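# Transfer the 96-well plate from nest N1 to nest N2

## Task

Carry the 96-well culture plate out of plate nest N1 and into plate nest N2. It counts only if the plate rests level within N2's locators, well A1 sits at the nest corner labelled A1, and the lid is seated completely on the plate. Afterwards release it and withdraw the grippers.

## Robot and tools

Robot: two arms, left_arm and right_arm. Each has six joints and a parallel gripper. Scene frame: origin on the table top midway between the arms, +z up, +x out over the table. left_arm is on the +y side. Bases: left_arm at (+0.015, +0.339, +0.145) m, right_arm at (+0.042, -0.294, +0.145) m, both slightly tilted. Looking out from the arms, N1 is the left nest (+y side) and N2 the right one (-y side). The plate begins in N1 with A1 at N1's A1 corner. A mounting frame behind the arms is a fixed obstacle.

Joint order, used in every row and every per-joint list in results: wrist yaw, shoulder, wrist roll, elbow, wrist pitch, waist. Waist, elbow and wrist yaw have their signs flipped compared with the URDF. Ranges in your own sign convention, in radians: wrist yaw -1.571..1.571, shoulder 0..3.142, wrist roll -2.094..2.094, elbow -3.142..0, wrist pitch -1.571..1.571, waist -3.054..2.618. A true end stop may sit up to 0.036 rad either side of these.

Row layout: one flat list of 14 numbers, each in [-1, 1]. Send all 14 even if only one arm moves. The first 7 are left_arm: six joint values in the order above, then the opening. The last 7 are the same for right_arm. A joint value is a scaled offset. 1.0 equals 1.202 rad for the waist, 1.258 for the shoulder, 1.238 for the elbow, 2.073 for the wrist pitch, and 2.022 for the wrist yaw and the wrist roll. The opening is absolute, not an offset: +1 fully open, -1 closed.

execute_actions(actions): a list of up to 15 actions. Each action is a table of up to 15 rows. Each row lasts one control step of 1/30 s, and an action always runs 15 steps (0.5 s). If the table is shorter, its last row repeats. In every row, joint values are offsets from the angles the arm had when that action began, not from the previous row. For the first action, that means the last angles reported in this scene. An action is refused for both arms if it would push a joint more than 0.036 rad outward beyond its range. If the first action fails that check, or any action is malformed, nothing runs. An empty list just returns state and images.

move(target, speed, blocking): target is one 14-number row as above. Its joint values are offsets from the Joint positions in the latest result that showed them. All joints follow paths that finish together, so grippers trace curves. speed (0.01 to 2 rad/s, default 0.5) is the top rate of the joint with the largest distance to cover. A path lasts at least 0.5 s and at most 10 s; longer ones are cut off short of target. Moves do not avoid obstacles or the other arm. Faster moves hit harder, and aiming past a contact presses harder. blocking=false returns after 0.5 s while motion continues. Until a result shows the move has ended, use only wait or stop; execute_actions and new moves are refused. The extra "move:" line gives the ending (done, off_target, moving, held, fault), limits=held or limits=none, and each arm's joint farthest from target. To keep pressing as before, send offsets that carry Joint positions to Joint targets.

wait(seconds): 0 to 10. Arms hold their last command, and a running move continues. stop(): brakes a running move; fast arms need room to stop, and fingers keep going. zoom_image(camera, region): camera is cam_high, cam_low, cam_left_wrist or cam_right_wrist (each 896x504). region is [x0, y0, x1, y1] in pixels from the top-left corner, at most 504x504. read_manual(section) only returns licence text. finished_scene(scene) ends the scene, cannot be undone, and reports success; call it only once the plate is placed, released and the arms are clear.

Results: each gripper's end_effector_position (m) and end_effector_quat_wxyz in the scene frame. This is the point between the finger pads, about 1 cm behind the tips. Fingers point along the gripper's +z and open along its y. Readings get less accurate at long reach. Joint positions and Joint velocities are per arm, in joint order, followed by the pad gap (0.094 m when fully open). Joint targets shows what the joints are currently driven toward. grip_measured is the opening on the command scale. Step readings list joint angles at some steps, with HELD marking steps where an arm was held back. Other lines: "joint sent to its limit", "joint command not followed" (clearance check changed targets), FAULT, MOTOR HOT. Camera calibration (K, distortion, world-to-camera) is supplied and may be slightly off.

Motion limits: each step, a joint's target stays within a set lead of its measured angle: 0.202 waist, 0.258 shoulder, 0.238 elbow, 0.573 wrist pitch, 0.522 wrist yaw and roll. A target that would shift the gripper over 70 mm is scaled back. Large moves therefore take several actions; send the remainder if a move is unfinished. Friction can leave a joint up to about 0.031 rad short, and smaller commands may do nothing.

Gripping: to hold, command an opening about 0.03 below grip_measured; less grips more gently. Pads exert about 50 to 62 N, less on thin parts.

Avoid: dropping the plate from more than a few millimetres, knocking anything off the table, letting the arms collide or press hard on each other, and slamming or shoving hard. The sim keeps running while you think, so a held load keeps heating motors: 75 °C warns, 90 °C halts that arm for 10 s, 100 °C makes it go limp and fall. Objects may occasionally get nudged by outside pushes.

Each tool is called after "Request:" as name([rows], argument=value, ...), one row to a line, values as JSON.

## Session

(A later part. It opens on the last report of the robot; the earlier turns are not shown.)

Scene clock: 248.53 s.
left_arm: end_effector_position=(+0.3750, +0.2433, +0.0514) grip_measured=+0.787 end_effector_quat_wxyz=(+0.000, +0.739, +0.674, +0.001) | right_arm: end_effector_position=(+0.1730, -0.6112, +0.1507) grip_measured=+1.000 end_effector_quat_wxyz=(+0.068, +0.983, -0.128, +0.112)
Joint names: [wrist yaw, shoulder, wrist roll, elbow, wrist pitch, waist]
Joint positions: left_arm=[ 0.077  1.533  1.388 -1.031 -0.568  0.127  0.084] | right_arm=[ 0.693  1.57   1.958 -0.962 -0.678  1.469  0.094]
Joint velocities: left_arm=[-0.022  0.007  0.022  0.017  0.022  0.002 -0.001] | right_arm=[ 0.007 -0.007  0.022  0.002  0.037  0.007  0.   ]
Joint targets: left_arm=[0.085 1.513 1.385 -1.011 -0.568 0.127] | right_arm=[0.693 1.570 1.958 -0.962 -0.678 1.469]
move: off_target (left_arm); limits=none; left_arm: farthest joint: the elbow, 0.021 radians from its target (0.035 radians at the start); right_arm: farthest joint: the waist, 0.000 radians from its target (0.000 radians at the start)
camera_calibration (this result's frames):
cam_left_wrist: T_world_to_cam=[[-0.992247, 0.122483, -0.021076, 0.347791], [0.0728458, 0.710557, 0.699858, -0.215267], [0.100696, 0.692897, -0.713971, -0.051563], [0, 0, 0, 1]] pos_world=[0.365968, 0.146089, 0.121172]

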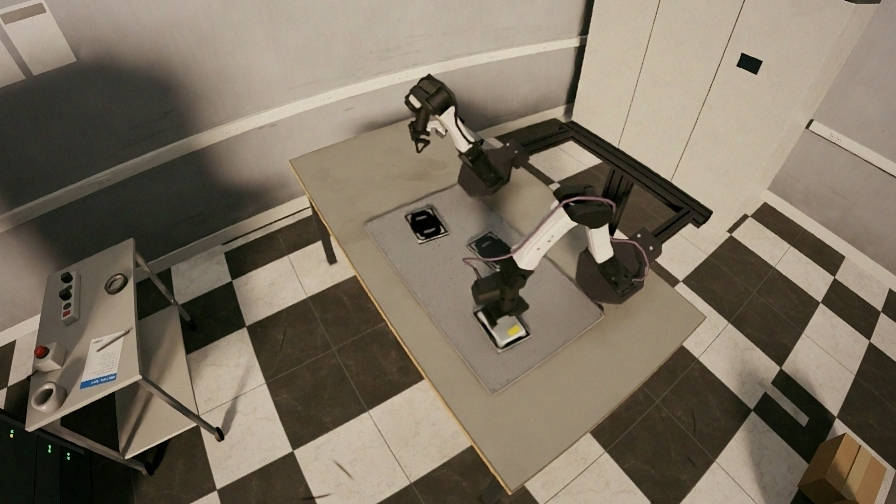

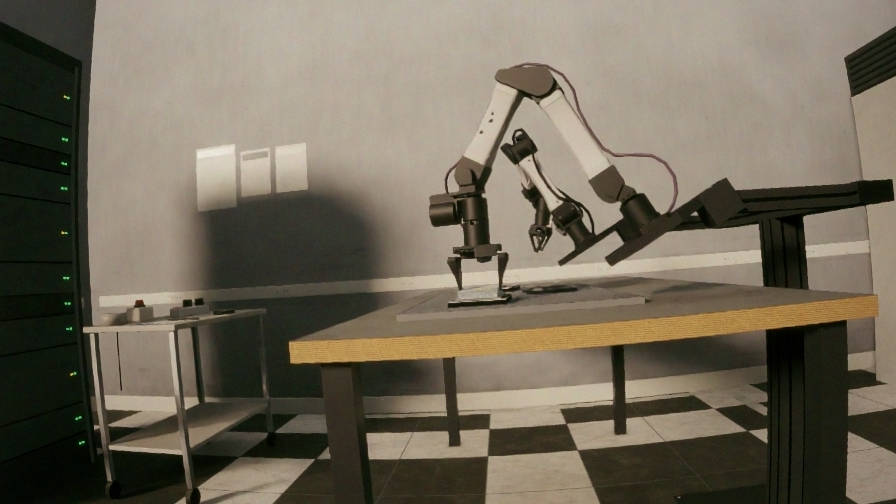

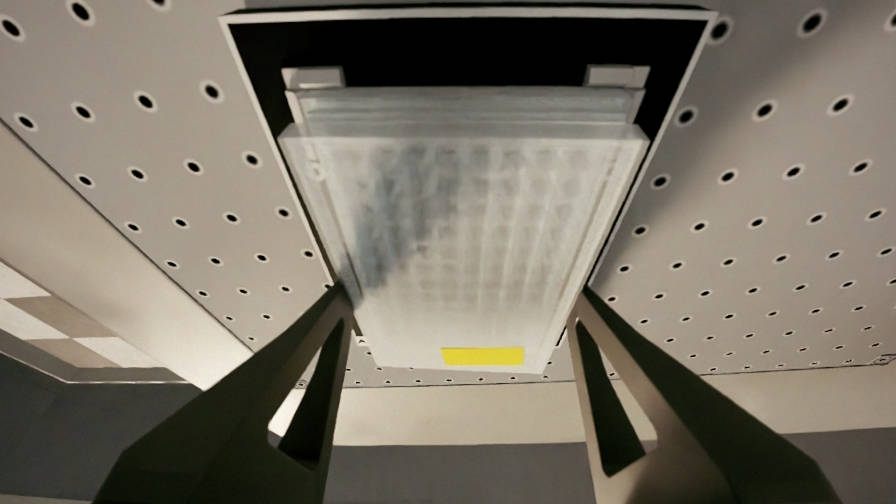

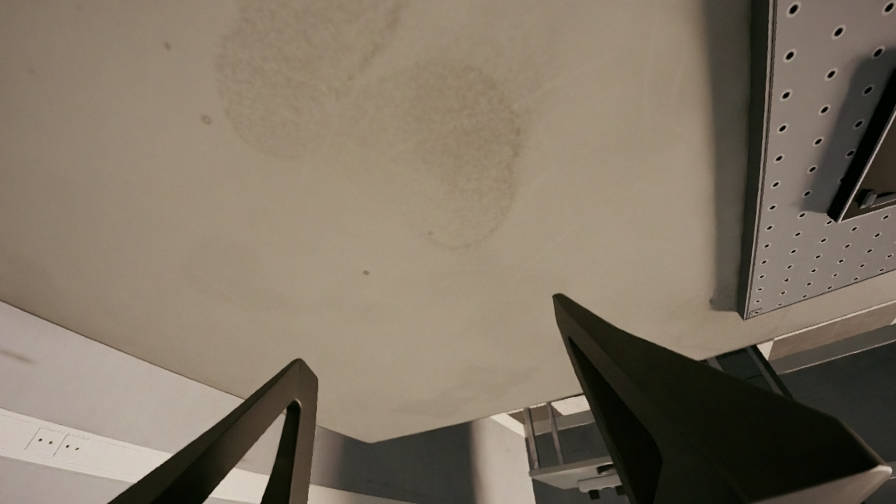

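Request:
execute_actions([
  [[0,0,0,0,0,0,0.85,0,0,0,0,0,0,1]],
  [[0,0,0,0,0,0,1,0,0,0,0,0,0,1]],
])

Request:
zoom_image(camera="cam_low", region=[430,255,530,315])

Request:
zoom_image(camera="cam_left_wrist", region=[240,50,690,390])

Scene clock: 252.50 s.
left_arm: end_effector_position=(+0.3750, +0.2433, +0.0514) grip_measured=+1.000 end_effector_quat_wxyz=(+0.000, +0.739, +0.674, +0.001) | right_arm: end_effector_position=(+0.1730, -0.6112, +0.1507) grip_measured=+1.000 end_effector_quat_wxyz=(+0.068, +0.983, -0.128, +0.112)
Joint names: [wrist yaw, shoulder, wrist roll, elbow, wrist pitch, waist]
Joint positions: left_arm=[ 0.077  1.533  1.388 -1.031 -0.568  0.127  0.094] | right_arm=[ 0.693  1.57   1.958 -0.962 -0.678  1.469  0.094]
Joint velocities: left_arm=[ 0.007 -0.007 -0.007 -0.002 -0.037 -0.007  0.   ] | right_arm=[ 0.022  0.007 -0.066  0.012 -0.007  0.007  0.   ]
Joint targets: left_arm=[0.077 1.533 1.388 -1.031 -0.568 0.127] | right_arm=[0.693 1.570 1.958 -0.962 -0.678 1.469]
Step readings (joint positions; steps 1 to 15: 1st action; 16 to 30: 2nd action):
0: left_arm=[0.077 1.533 1.388 -1.031 -0.568 0.127] | right_arm=[0.693 1.570 1.958 -0.962 -0.678 1.469]
1: left_arm=[0.077 1.533 1.388 -1.031 -0.568 0.127] | right_arm=[0.693 1.570 1.958 -0.962 -0.678 1.469]
2: left_arm=[0.077 1.533 1.388 -1.031 -0.568 0.127] | right_arm=[0.693 1.570 1.958 -0.962 -0.678 1.469]
4: left_arm=[0.077 1.533 1.388 -1.031 -0.568 0.127] | right_arm=[0.693 1.570 1.958 -0.962 -0.678 1.469]
8: left_arm=[0.077 1.533 1.388 -1.031 -0.568 0.127] | right_arm=[0.693 1.570 1.958 -0.962 -0.678 1.469]
15: left_arm=[0.077 1.533 1.388 -1.031 -0.568 0.127] | right_arm=[0.693 1.570 1.958 -0.962 -0.678 1.469]
16: left_arm=[0.077 1.533 1.388 -1.031 -0.568 0.127] | right_arm=[0.693 1.570 1.958 -0.962 -0.678 1.469]
17: left_arm=[0.077 1.533 1.388 -1.031 -0.568 0.127] | right_arm=[0.693 1.570 1.958 -0.962 -0.678 1.469]
19: left_arm=[0.077 1.533 1.388 -1.031 -0.568 0.127] | right_arm=[0.693 1.570 1.958 -0.962 -0.678 1.469]
23: left_arm=[0.077 1.533 1.388 -1.031 -0.568 0.127] | right_arm=[0.693 1.570 1.958 -0.962 -0.678 1.469]
30: Joint positions above
camera_calibration (this result's frames):
cam_left_wrist: T_world_to_cam=[[-0.992247, 0.122483, -0.021076, 0.347791], [0.0728458, 0.710557, 0.699858, -0.215267], [0.100696, 0.692897, -0.713971, -0.051563], [0, 0, 0, 1]] pos_world=[0.365968, 0.146089, 0.121172]

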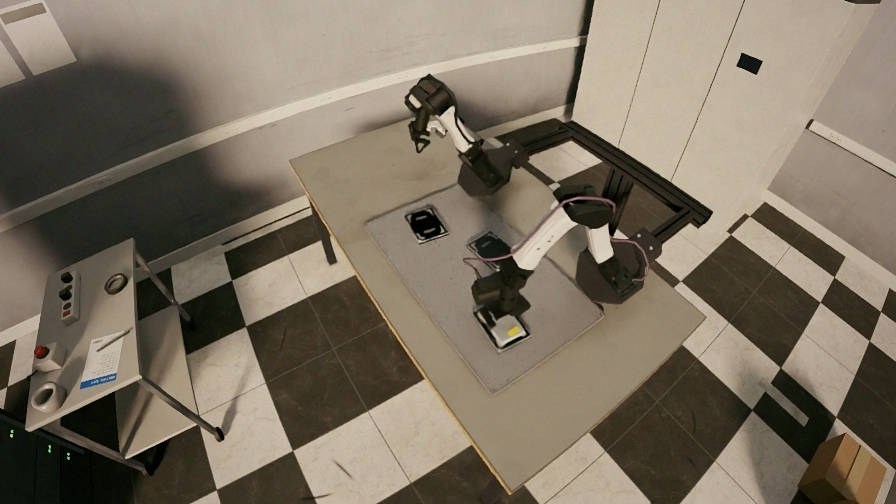

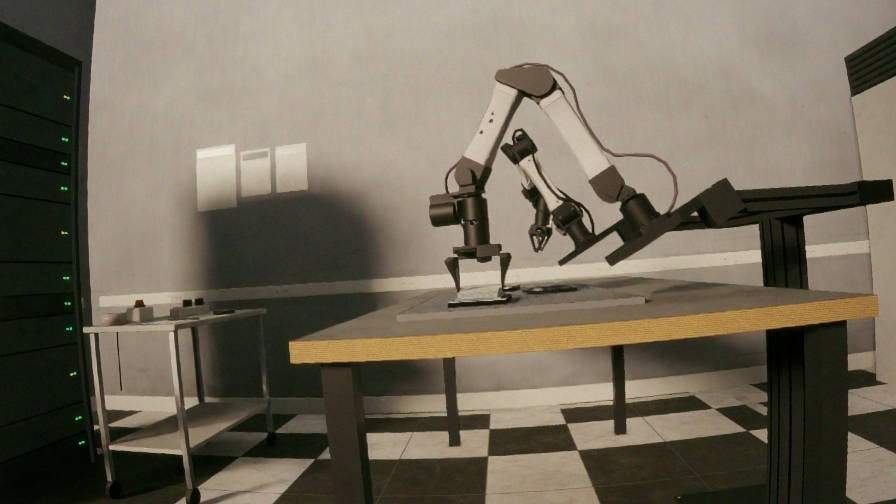

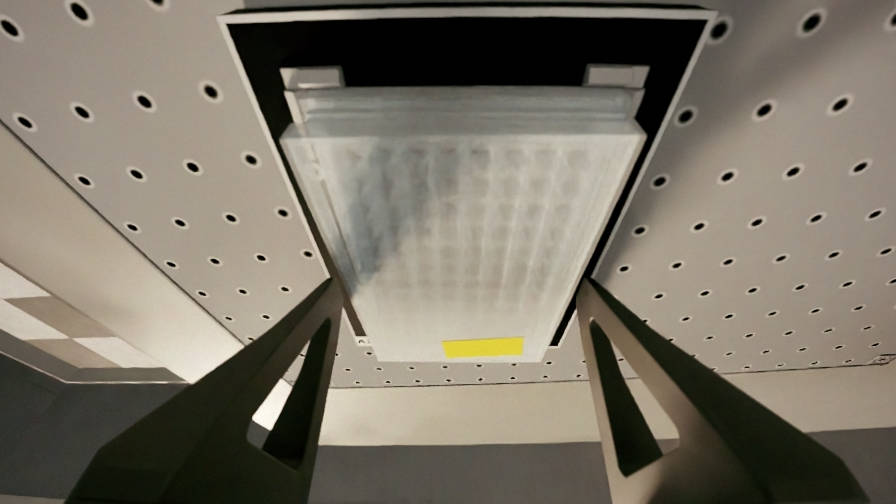

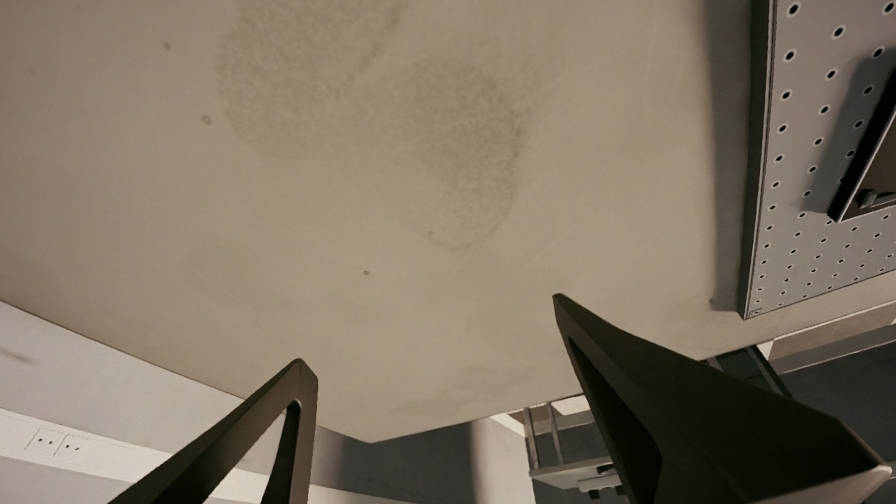

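Region (430, 255, 530, 315) of cam_low's 896x504 image, scaled by 5.040, with more detail than that image has; it fills the top 302 rows of this view, and the rest is white.

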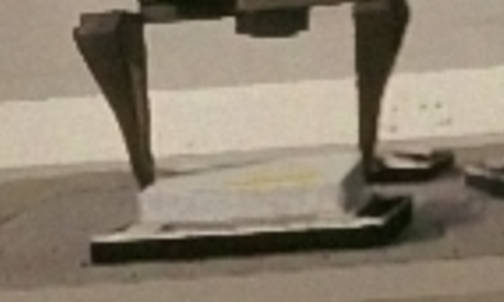

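Region (240, 50, 690, 390) of cam_left_wrist's 896x504 image, scaled by 1.120, with more detail than that image has; it fills the top 381 rows of this view, and the rest is white.

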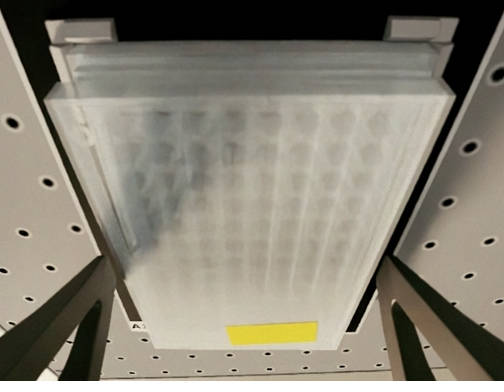

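Request:
execute_actions([
  [[0,0,0,0,0,0,0.76,0,0,0,0,0,0,1]],
  [[0,0,0,0,0,0.012,0.76,0,0,0,0,0,0,1],[0,0,0,0,0,0.018,0.76,0,0,0,0,0,0,1],[0,0,0,0,0,0.024,0.76,0,0,0,0,0,0,1]],
  [[0,0,0,0,0,0.024,0.76,0,0,0,0,0,0,1]],
])

Scene clock: 260.20 s.
left_arm: end_effector_position=(+0.3742, +0.2395, +0.0519) grip_measured=+0.785 end_effector_quat_wxyz=(-0.003, +0.745, +0.667, +0.009) | right_arm: end_effector_position=(+0.1730, -0.6112, +0.1507) grip_measured=+1.000 end_effector_quat_wxyz=(+0.068, +0.983, -0.128, +0.112)
Joint names: [wrist yaw, shoulder, wrist roll, elbow, wrist pitch, waist]
Joint positions: left_arm=[ 0.105  1.533  1.386 -1.031 -0.568  0.151  0.084] | right_arm=[ 0.693  1.57   1.958 -0.962 -0.678  1.469  0.094]
Joint velocities: left_arm=[-0.022 -0.007 -0.007 -0.022 -0.007  0.007 -0.   ] | right_arm=[-0.037  0.012 -0.11  -0.002 -0.007  0.032  0.   ]
Joint targets: left_arm=[0.086 1.533 1.388 -1.031 -0.568 0.170] | right_arm=[0.693 1.570 1.958 -0.962 -0.678 1.469]
Step readings (joint positions; steps 1 to 15: 1st action; 16 to 30: 2nd action; 31 to 45: 3rd action):
0: left_arm=[0.077 1.533 1.388 -1.031 -0.568 0.127] | right_arm=[0.693 1.570 1.958 -0.962 -0.678 1.469]
1: left_arm=[0.077 1.533 1.388 -1.031 -0.568 0.127] | right_arm=[0.693 1.570 1.958 -0.962 -0.678 1.469]
2: left_arm=[0.077 1.533 1.388 -1.031 -0.568 0.127] | right_arm=[0.693 1.570 1.958 -0.962 -0.678 1.469]
4: left_arm=[0.077 1.533 1.388 -1.031 -0.568 0.127] | right_arm=[0.693 1.570 1.958 -0.962 -0.678 1.469]
8: left_arm=[0.077 1.533 1.388 -1.031 -0.568 0.127] | right_arm=[0.693 1.570 1.958 -0.962 -0.678 1.469]
15: left_arm=[0.077 1.533 1.388 -1.031 -0.568 0.127] | right_arm=[0.693 1.570 1.958 -0.962 -0.678 1.469]
16: left_arm=[0.077 1.533 1.388 -1.031 -0.568 0.128] | right_arm=[0.693 1.570 1.958 -0.962 -0.678 1.469]
17: left_arm=[0.077 1.533 1.388 -1.031 -0.568 0.130] | right_arm=[0.693 1.570 1.958 -0.962 -0.678 1.469]
19: left_arm=[0.079 1.533 1.388 -1.031 -0.568 0.138] | right_arm=[0.693 1.570 1.958 -0.962 -0.678 1.469]
23: left_arm=[0.085 1.533 1.388 -1.031 -0.568 0.141] | right_arm=[0.693 1.570 1.958 -0.962 -0.678 1.469]
30: left_arm=[0.085 1.533 1.388 -1.031 -0.568 0.141] | right_arm=[0.693 1.570 1.958 -0.962 -0.678 1.469]
31: left_arm=[0.087 1.533 1.388 -1.031 -0.568 0.142] | right_arm=[0.693 1.570 1.958 -0.962 -0.678 1.469]
32: left_arm=[0.092 1.533 1.388 -1.031 -0.568 0.145] | right_arm=[0.693 1.570 1.958 -0.962 -0.678 1.469]
34: left_arm=[0.100 1.533 1.387 -1.031 -0.568 0.149] | right_arm=[0.693 1.570 1.958 -0.962 -0.678 1.469]
38: left_arm=[0.104 1.533 1.386 -1.031 -0.568 0.150] | right_arm=[0.693 1.570 1.958 -0.962 -0.678 1.469]
45: Joint positions above
camera_calibration (this result's frames):
cam_left_wrist: T_world_to_cam=[[-0.989791, 0.140346, -0.0248524, 0.34239], [0.081171, 0.698382, 0.711108, -0.213678], [0.117158, 0.70183, -0.702644, -0.0573126], [0, 0, 0, 1]] pos_world=[0.362954, 0.141399, 0.120187]

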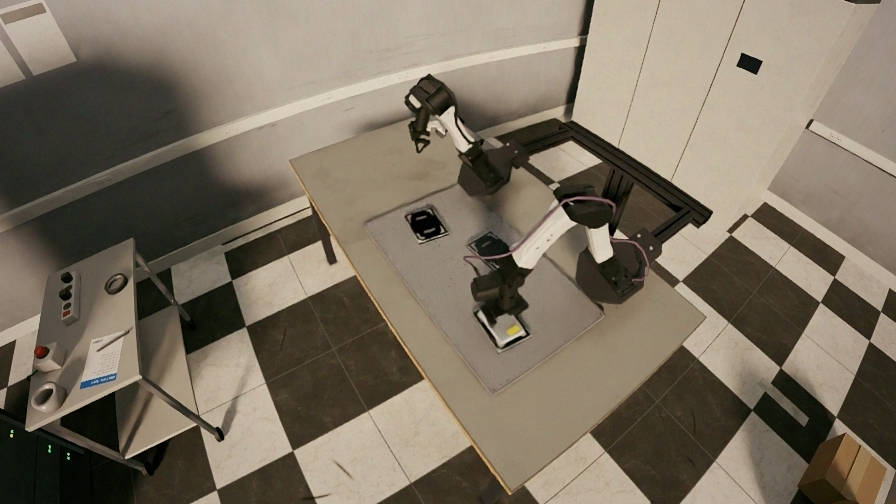

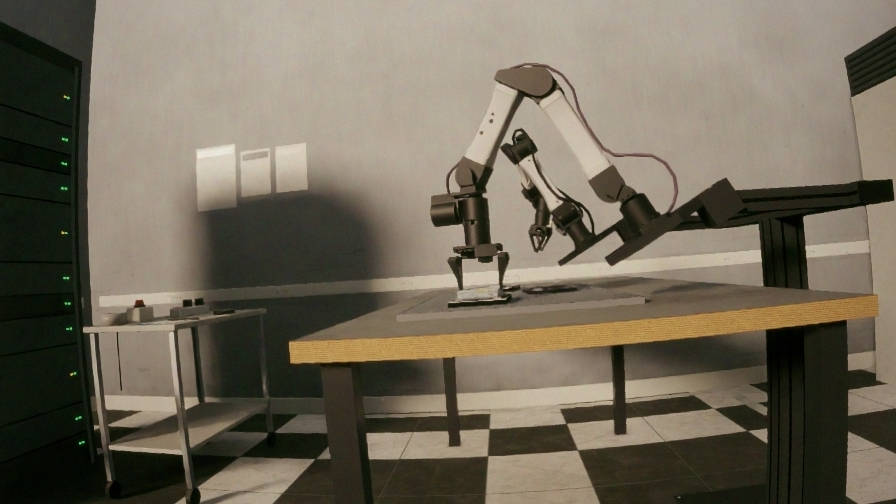

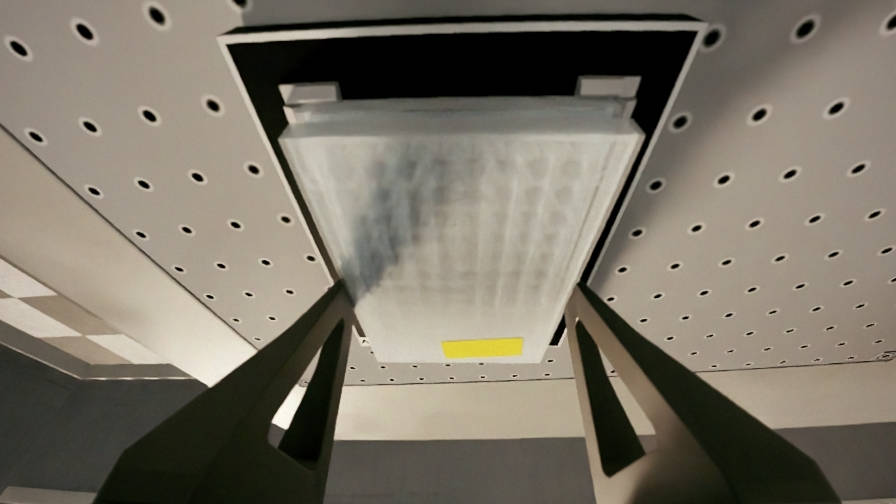

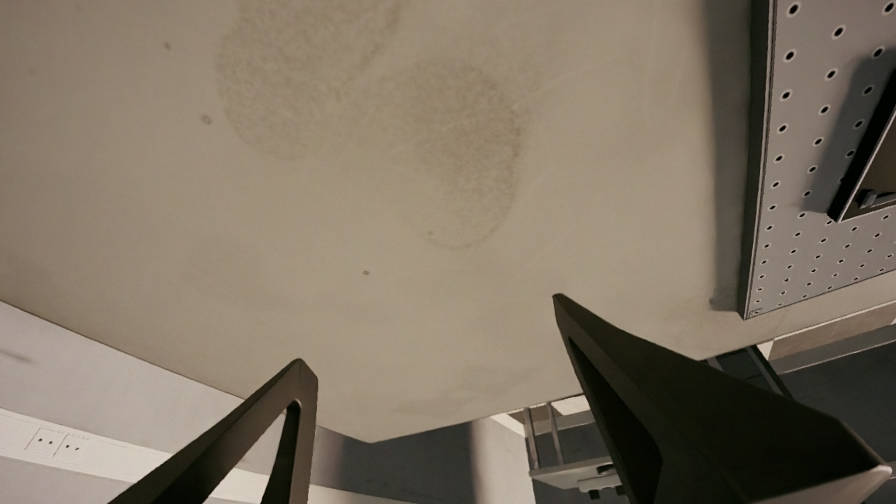

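Request:
execute_actions([
  [[0,0,0,0,0,0,1,0,0,0,0,0,0,1]],
  [[0,0,0,0,0,0,1,0,0,0,0,0,0,1]],
])

Request:
zoom_image(camera="cam_low", region=[430,255,530,315])

Scene clock: 263.20 s.
left_arm: end_effector_position=(+0.3742, +0.2397, +0.0519) grip_measured=+1.000 end_effector_quat_wxyz=(-0.004, +0.745, +0.667, +0.009) | right_arm: end_effector_position=(+0.1730, -0.6112, +0.1507) grip_measured=+1.000 end_effector_quat_wxyz=(+0.068, +0.983, -0.128, +0.112)
Joint names: [wrist yaw, shoulder, wrist roll, elbow, wrist pitch, waist]
Joint positions: left_arm=[ 0.106  1.533  1.386 -1.031 -0.568  0.151  0.094] | right_arm=[ 0.693  1.57   1.958 -0.962 -0.678  1.469  0.094]
Joint velocities: left_arm=[ 0.022 -0.017 -0.007 -0.022  0.037 -0.012  0.   ] | right_arm=[ 0.007  0.002  0.051  0.022 -0.037  0.002  0.   ]
Joint targets: left_arm=[0.106 1.533 1.386 -1.031 -0.568 0.151] | right_arm=[0.693 1.570 1.958 -0.962 -0.678 1.469]
Step readings (joint positions; steps 1 to 15: 1st action; 16 to 30: 2nd action):
0: left_arm=[0.105 1.533 1.386 -1.031 -0.568 0.151] | right_arm=[0.693 1.570 1.958 -0.962 -0.678 1.469]
1: left_arm=[0.106 1.533 1.386 -1.031 -0.568 0.151] | right_arm=[0.693 1.570 1.958 -0.962 -0.678 1.469]
2: left_arm=[0.106 1.533 1.386 -1.031 -0.568 0.151] | right_arm=[0.693 1.570 1.958 -0.962 -0.678 1.469]
4: left_arm=[0.106 1.533 1.386 -1.031 -0.568 0.151] | right_arm=[0.693 1.570 1.958 -0.962 -0.678 1.469]
8: left_arm=[0.106 1.533 1.386 -1.031 -0.568 0.151] | right_arm=[0.693 1.570 1.958 -0.962 -0.678 1.469]
15: left_arm=[0.106 1.533 1.386 -1.031 -0.568 0.151] | right_arm=[0.693 1.570 1.958 -0.962 -0.678 1.469]
16: left_arm=[0.106 1.533 1.386 -1.031 -0.568 0.151] | right_arm=[0.693 1.570 1.958 -0.962 -0.678 1.469]
17: left_arm=[0.106 1.533 1.386 -1.031 -0.568 0.151] | right_arm=[0.693 1.570 1.958 -0.962 -0.678 1.469]
19: left_arm=[0.106 1.533 1.386 -1.031 -0.568 0.151] | right_arm=[0.693 1.570 1.958 -0.962 -0.678 1.469]
23: left_arm=[0.106 1.533 1.386 -1.031 -0.568 0.151] | right_arm=[0.693 1.570 1.958 -0.962 -0.678 1.469]
30: Joint positions above
camera_calibration (this result's frames):
cam_left_wrist: T_world_to_cam=[[-0.989783, 0.140369, -0.0250288, 0.342421], [0.0809311, 0.697603, 0.711899, -0.213581], [0.117389, 0.7026, -0.701836, -0.0577617], [0, 0, 0, 1]] pos_world=[0.362989, 0.141513, 0.120079]

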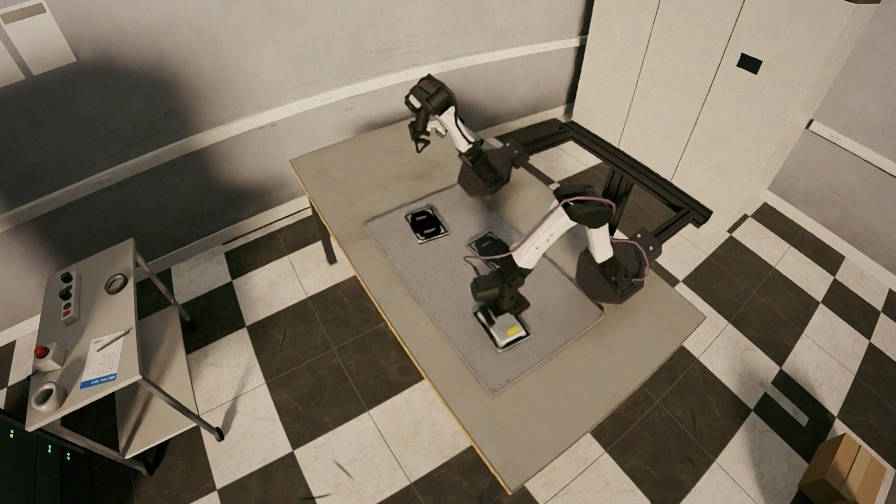

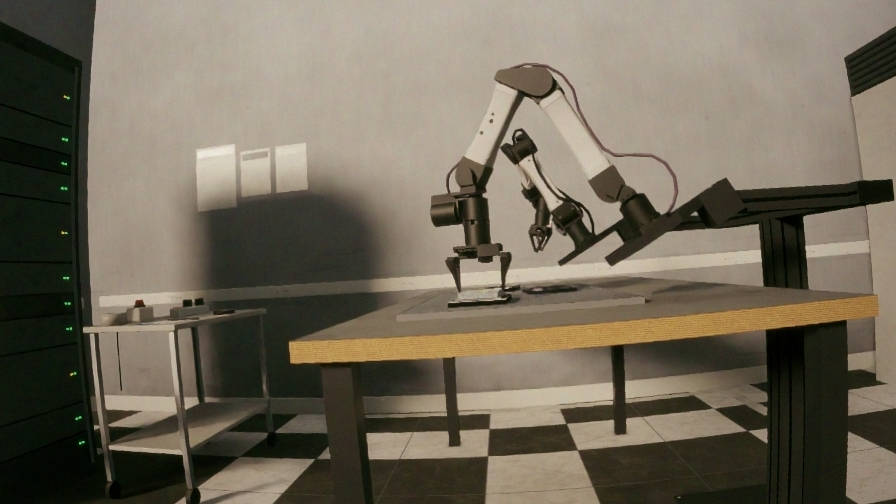

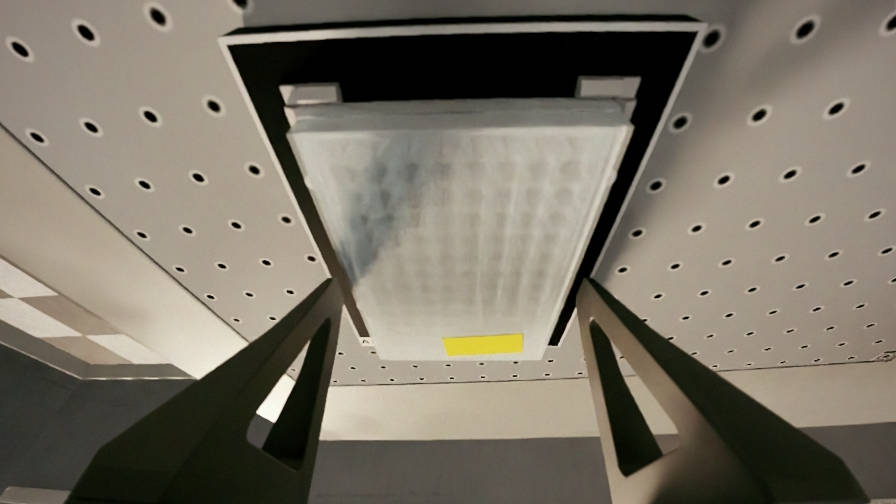

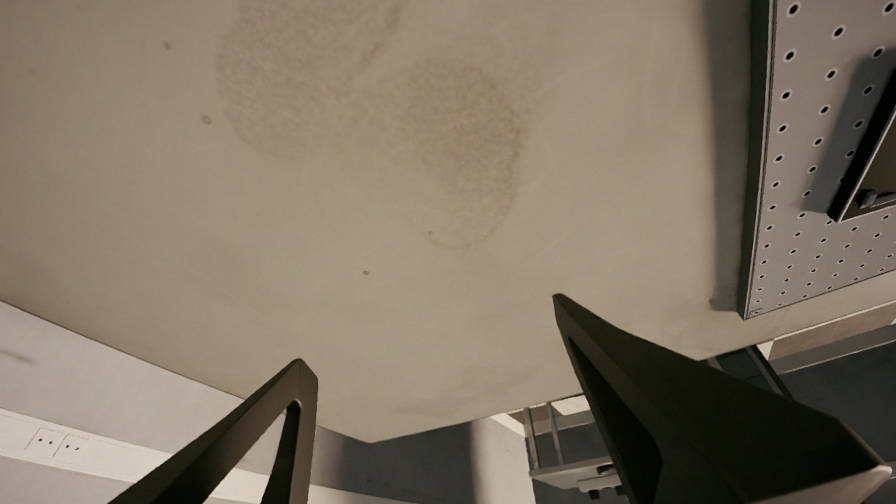

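Region (430, 255, 530, 315) of cam_low's 896x504 image, scaled by 5.040, with more detail than that image has; it fills the top 302 rows of this view, and the rest is white.

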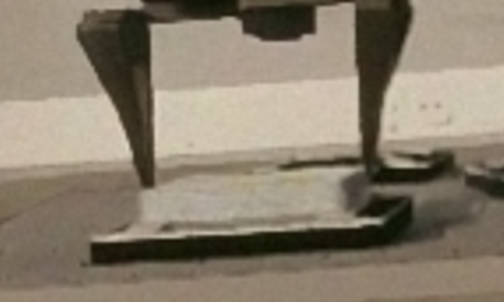

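Request:
move(target=[-0.012,0.042,0,0.027,0.033,0,1,0,0,0,0,0,0,1], speed=0.05)

Request:
zoom_image(camera="cam_low", region=[430,255,530,315])

Scene clock: 272.10 s.
left_arm: end_effector_position=(+0.3717, +0.2358, +0.0374) grip_measured=+1.000 end_effector_quat_wxyz=(+0.001, +0.745, +0.667, +0.001) | right_arm: end_effector_position=(+0.1730, -0.6112, +0.1507) grip_measured=+1.000 end_effector_quat_wxyz=(+0.068, +0.983, -0.128, +0.112)
Joint names: [wrist yaw, shoulder, wrist roll, elbow, wrist pitch, waist]
Joint positions: left_arm=[ 0.087  1.572  1.386 -1.014 -0.514  0.151  0.094] | right_arm=[ 0.693  1.57   1.958 -0.962 -0.678  1.469  0.094]
Joint velocities: left_arm=[-0.037  0.007  0.007  0.027  0.007 -0.007  0.   ] | right_arm=[-0.022 -0.012  0.051  0.007 -0.007  0.002  0.   ]
Joint targets: left_arm=[0.081 1.586 1.386 -0.998 -0.500 0.151] | right_arm=[0.693 1.570 1.958 -0.962 -0.678 1.469]
move: done; limits=none; left_arm: farthest joint: the elbow, 0.016 radians from its target (0.033 radians at the start); right_arm: farthest joint: the waist, 0.000 radians from its target (0.000 radians at the start)
camera_calibration (this result's frames):
cam_left_wrist: T_world_to_cam=[[-0.989915, 0.140149, -0.0206437, 0.34003], [0.085926, 0.70989, 0.699051, -0.204549], [0.112626, 0.690227, -0.714774, -0.0597882], [0, 0, 0, 1]] pos_world=[0.360911, 0.13882, 0.107274]

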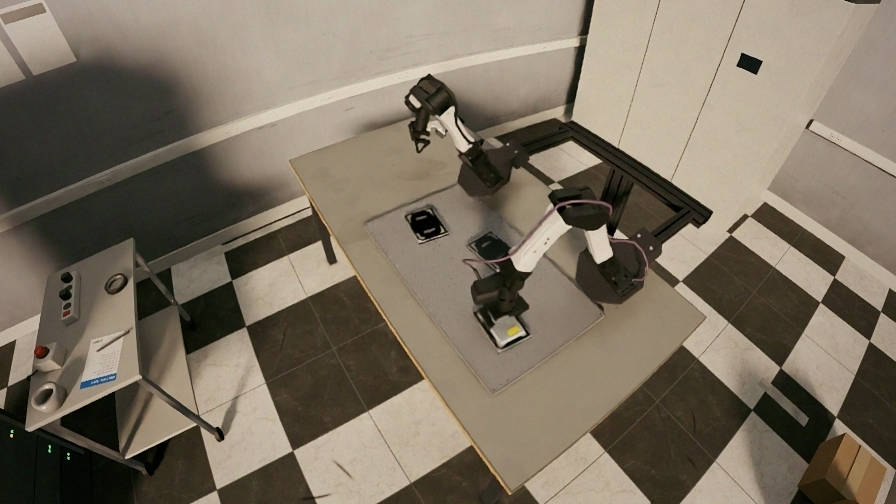

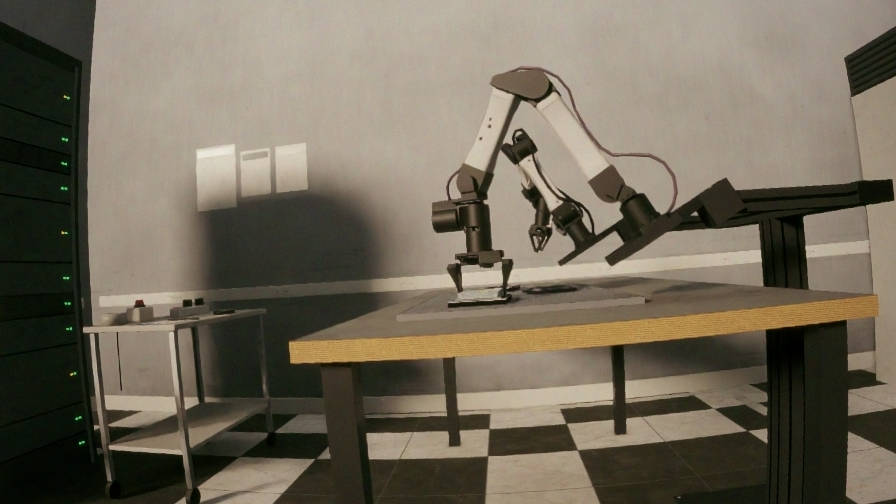

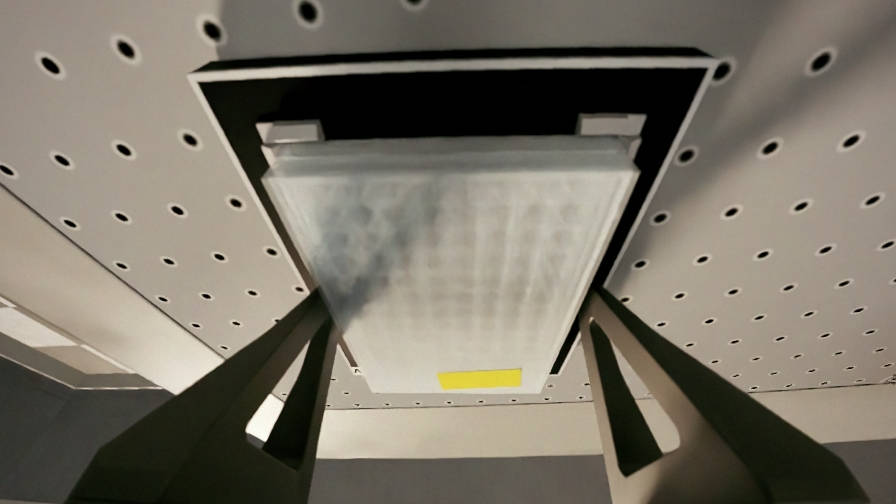

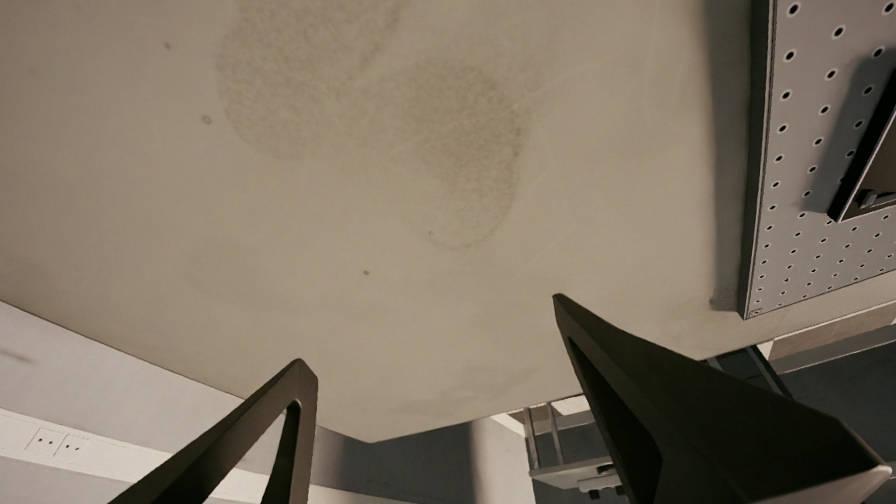

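Region (430, 255, 530, 315) of cam_low's 896x504 image, scaled by 5.040, with more detail than that image has; it fills the top 302 rows of this view, and the rest is white.

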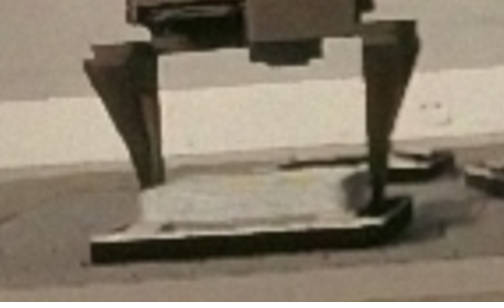

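Request:
execute_actions(actions=[])

Scene clock: 282.00 s.
left_arm: end_effector_position=(+0.3718, +0.2358, +0.0374) grip_measured=+1.000 end_effector_quat_wxyz=(+0.001, +0.745, +0.667, +0.001) | right_arm: end_effector_position=(+0.1730, -0.6112, +0.1507) grip_measured=+1.000 end_effector_quat_wxyz=(+0.068, +0.983, -0.128, +0.112)
Joint names: [wrist yaw, shoulder, wrist roll, elbow, wrist pitch, waist]
Joint positions: left_arm=[ 0.087  1.572  1.386 -1.014 -0.514  0.151  0.094] | right_arm=[ 0.693  1.57   1.958 -0.962 -0.678  1.469  0.094]
Joint velocities: left_arm=[ 0.022 -0.007 -0.007 -0.007 -0.007 -0.007  0.   ] | right_arm=[-0.051  0.012 -0.022  0.012 -0.066 -0.002  0.   ]
Joint targets: left_arm=[0.081 1.586 1.386 -0.998 -0.500 0.151] | right_arm=[0.693 1.570 1.958 -0.962 -0.678 1.469]
camera_calibration (this result's frames):
cam_left_wrist: T_world_to_cam=[[-0.989912, 0.140114, -0.0210191, 0.340144], [0.0856486, 0.709971, 0.699004, -0.204451], [0.112863, 0.690152, -0.714809, -0.0598484], [0, 0, 0, 1]] pos_world=[0.360978, 0.1388, 0.107281]

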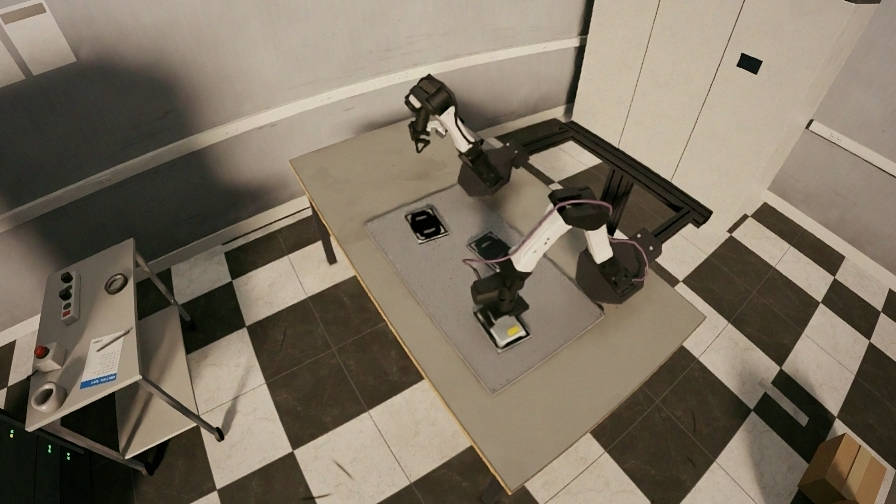

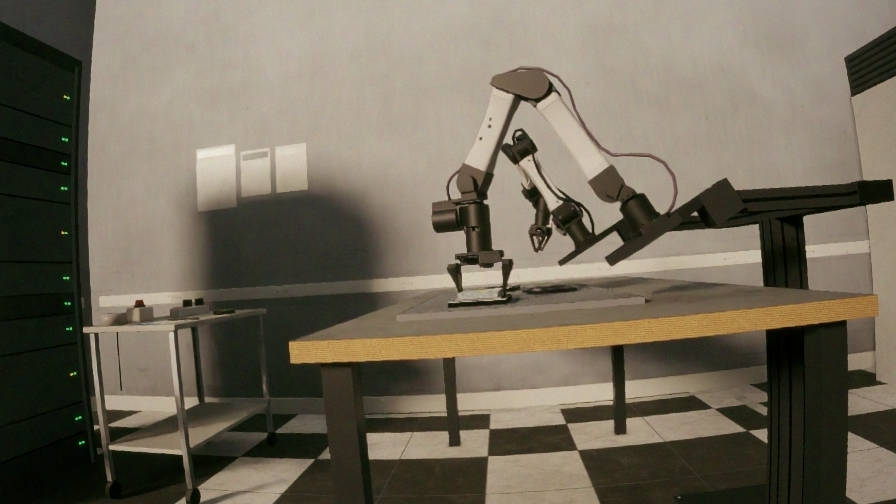

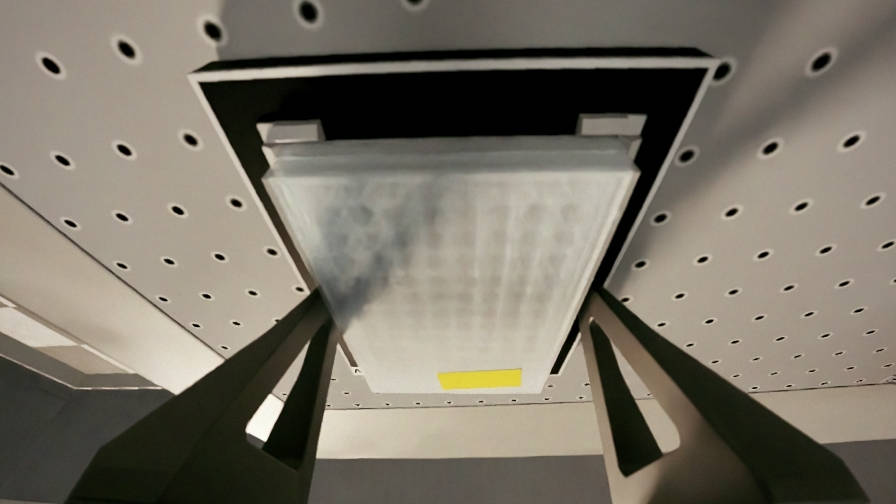

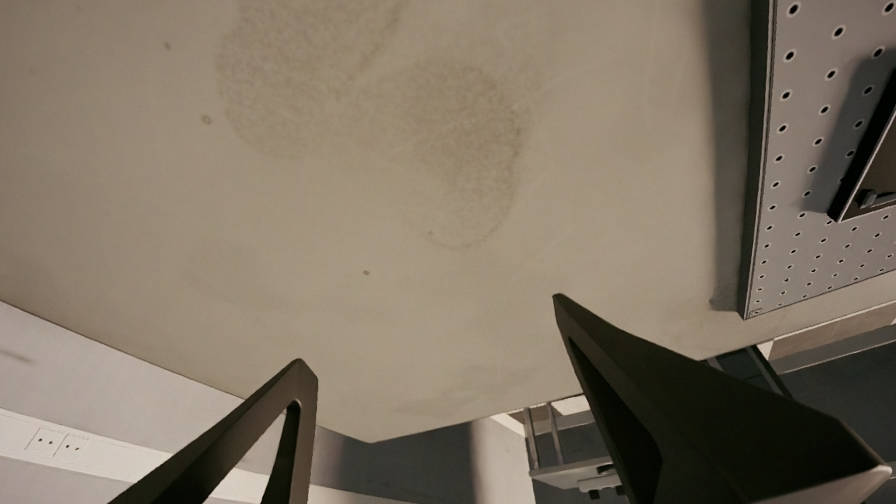

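Request:
execute_actions([
  [[0,0.024,0,0.018,0.014,0,1,0,0,0,0,0,0,1]],
  [[0,0,0,0,0,0,1,0,0,0,0,0,0,1]],
])

Request:
zoom_image(camera="cam_low", region=[430,255,530,315])

Scene clock: 290.83 s.
left_arm: end_effector_position=(+0.3723, +0.2355, +0.0367) grip_measured=+1.000 end_effector_quat_wxyz=(+0.002, +0.745, +0.667, +0.001) | right_arm: end_effector_position=(+0.1730, -0.6112, +0.1507) grip_measured=+1.000 end_effector_quat_wxyz=(+0.068, +0.983, -0.128, +0.112)
Joint names: [wrist yaw, shoulder, wrist roll, elbow, wrist pitch, waist]
Joint positions: left_arm=[ 0.087  1.574  1.386 -1.014 -0.51   0.151  0.094] | right_arm=[ 0.693  1.57   1.958 -0.962 -0.678  1.469  0.094]
Joint velocities: left_arm=[ 0.007  0.007  0.007 -0.012  0.007 -0.002  0.   ] | right_arm=[ 0.022 -0.007 -0.007 -0.007 -0.037  0.017  0.   ]
Joint targets: left_arm=[0.087 1.574 1.386 -1.014 -0.510 0.151] | right_arm=[0.693 1.570 1.958 -0.962 -0.678 1.469]
Step readings (joint positions; steps 1 to 15: 1st action; 16 to 30: 2nd action):
0: left_arm=[0.087 1.572 1.386 -1.014 -0.514 0.151] | right_arm=[0.693 1.570 1.958 -0.962 -0.678 1.469]
1: left_arm=[0.087 1.573 1.386 -1.014 -0.513 0.151] | right_arm=[0.693 1.570 1.958 -0.962 -0.678 1.469]
2: left_arm=[0.087 1.574 1.386 -1.014 -0.510 0.151] | right_arm=[0.693 1.570 1.958 -0.962 -0.678 1.469]
4: left_arm=[0.087 1.574 1.386 -1.014 -0.510 0.151] | right_arm=[0.693 1.570 1.958 -0.962 -0.678 1.469]
8: left_arm=[0.087 1.574 1.386 -1.014 -0.510 0.151] | right_arm=[0.693 1.570 1.958 -0.962 -0.678 1.469]
15: left_arm=[0.087 1.574 1.386 -1.014 -0.510 0.151] | right_arm=[0.693 1.570 1.958 -0.962 -0.678 1.469]
16: left_arm=[0.087 1.574 1.386 -1.014 -0.510 0.151] | right_arm=[0.693 1.570 1.958 -0.962 -0.678 1.469]
17: left_arm=[0.087 1.574 1.386 -1.014 -0.510 0.151] | right_arm=[0.693 1.570 1.958 -0.962 -0.678 1.469]
19: left_arm=[0.087 1.574 1.386 -1.014 -0.510 0.151] | right_arm=[0.693 1.570 1.958 -0.962 -0.678 1.469]
23: left_arm=[0.087 1.574 1.386 -1.014 -0.510 0.151] | right_arm=[0.693 1.570 1.958 -0.962 -0.678 1.469]
30: Joint positions above
camera_calibration (this result's frames):
cam_left_wrist: T_world_to_cam=[[-0.989895, 0.13994, -0.0228961, 0.340795], [0.0842617, 0.710372, 0.698764, -0.203431], [0.11405, 0.689774, -0.714985, -0.0605866], [0, 0, 0, 1]] pos_world=[0.361402, 0.138612, 0.106635]

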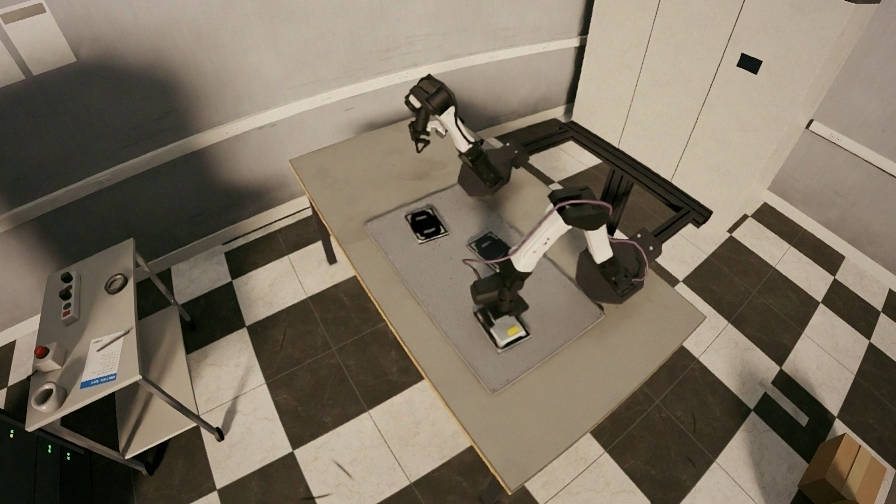

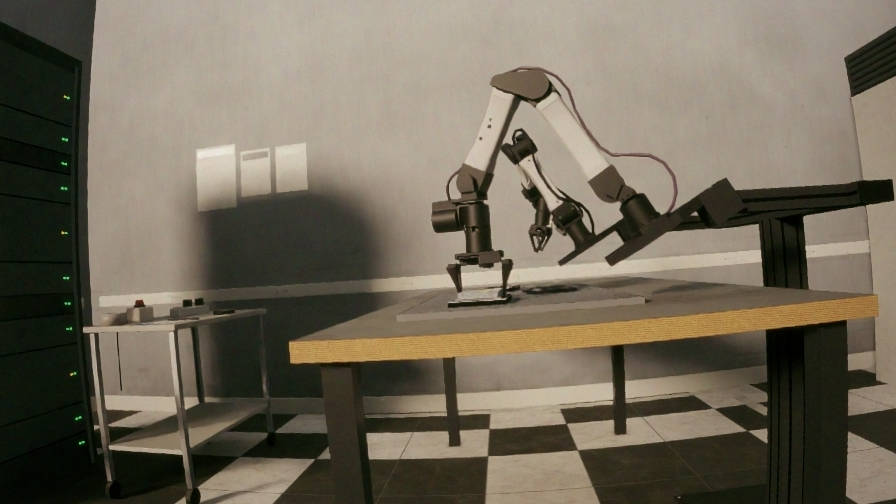

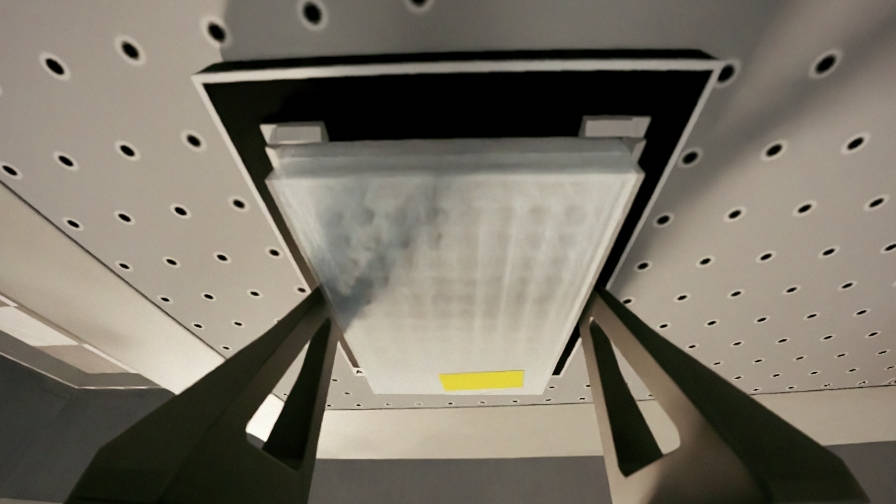

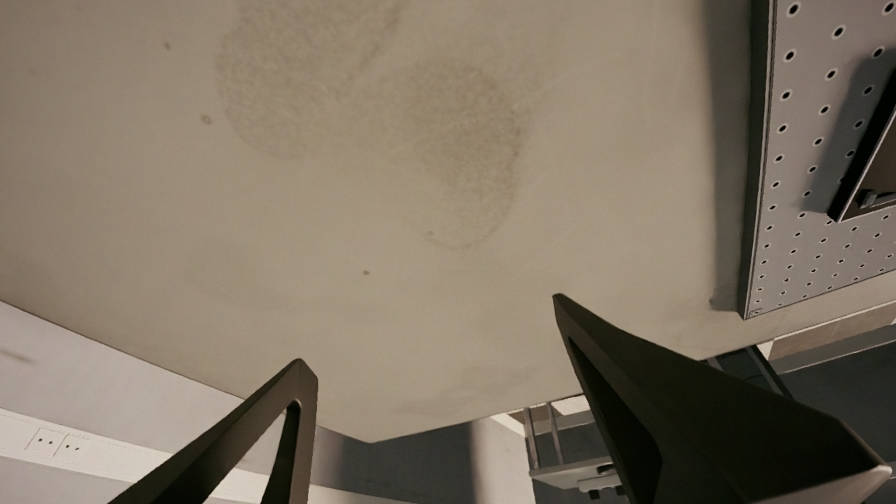

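Region (430, 255, 530, 315) of cam_low's 896x504 image, scaled by 5.040, with more detail than that image has; it fills the top 302 rows of this view, and the rest is white.

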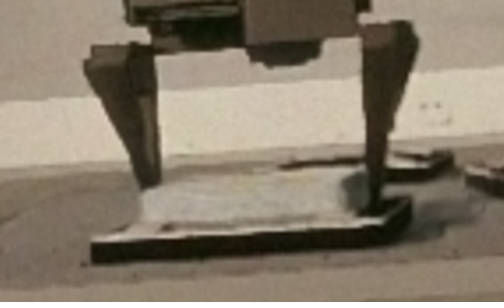

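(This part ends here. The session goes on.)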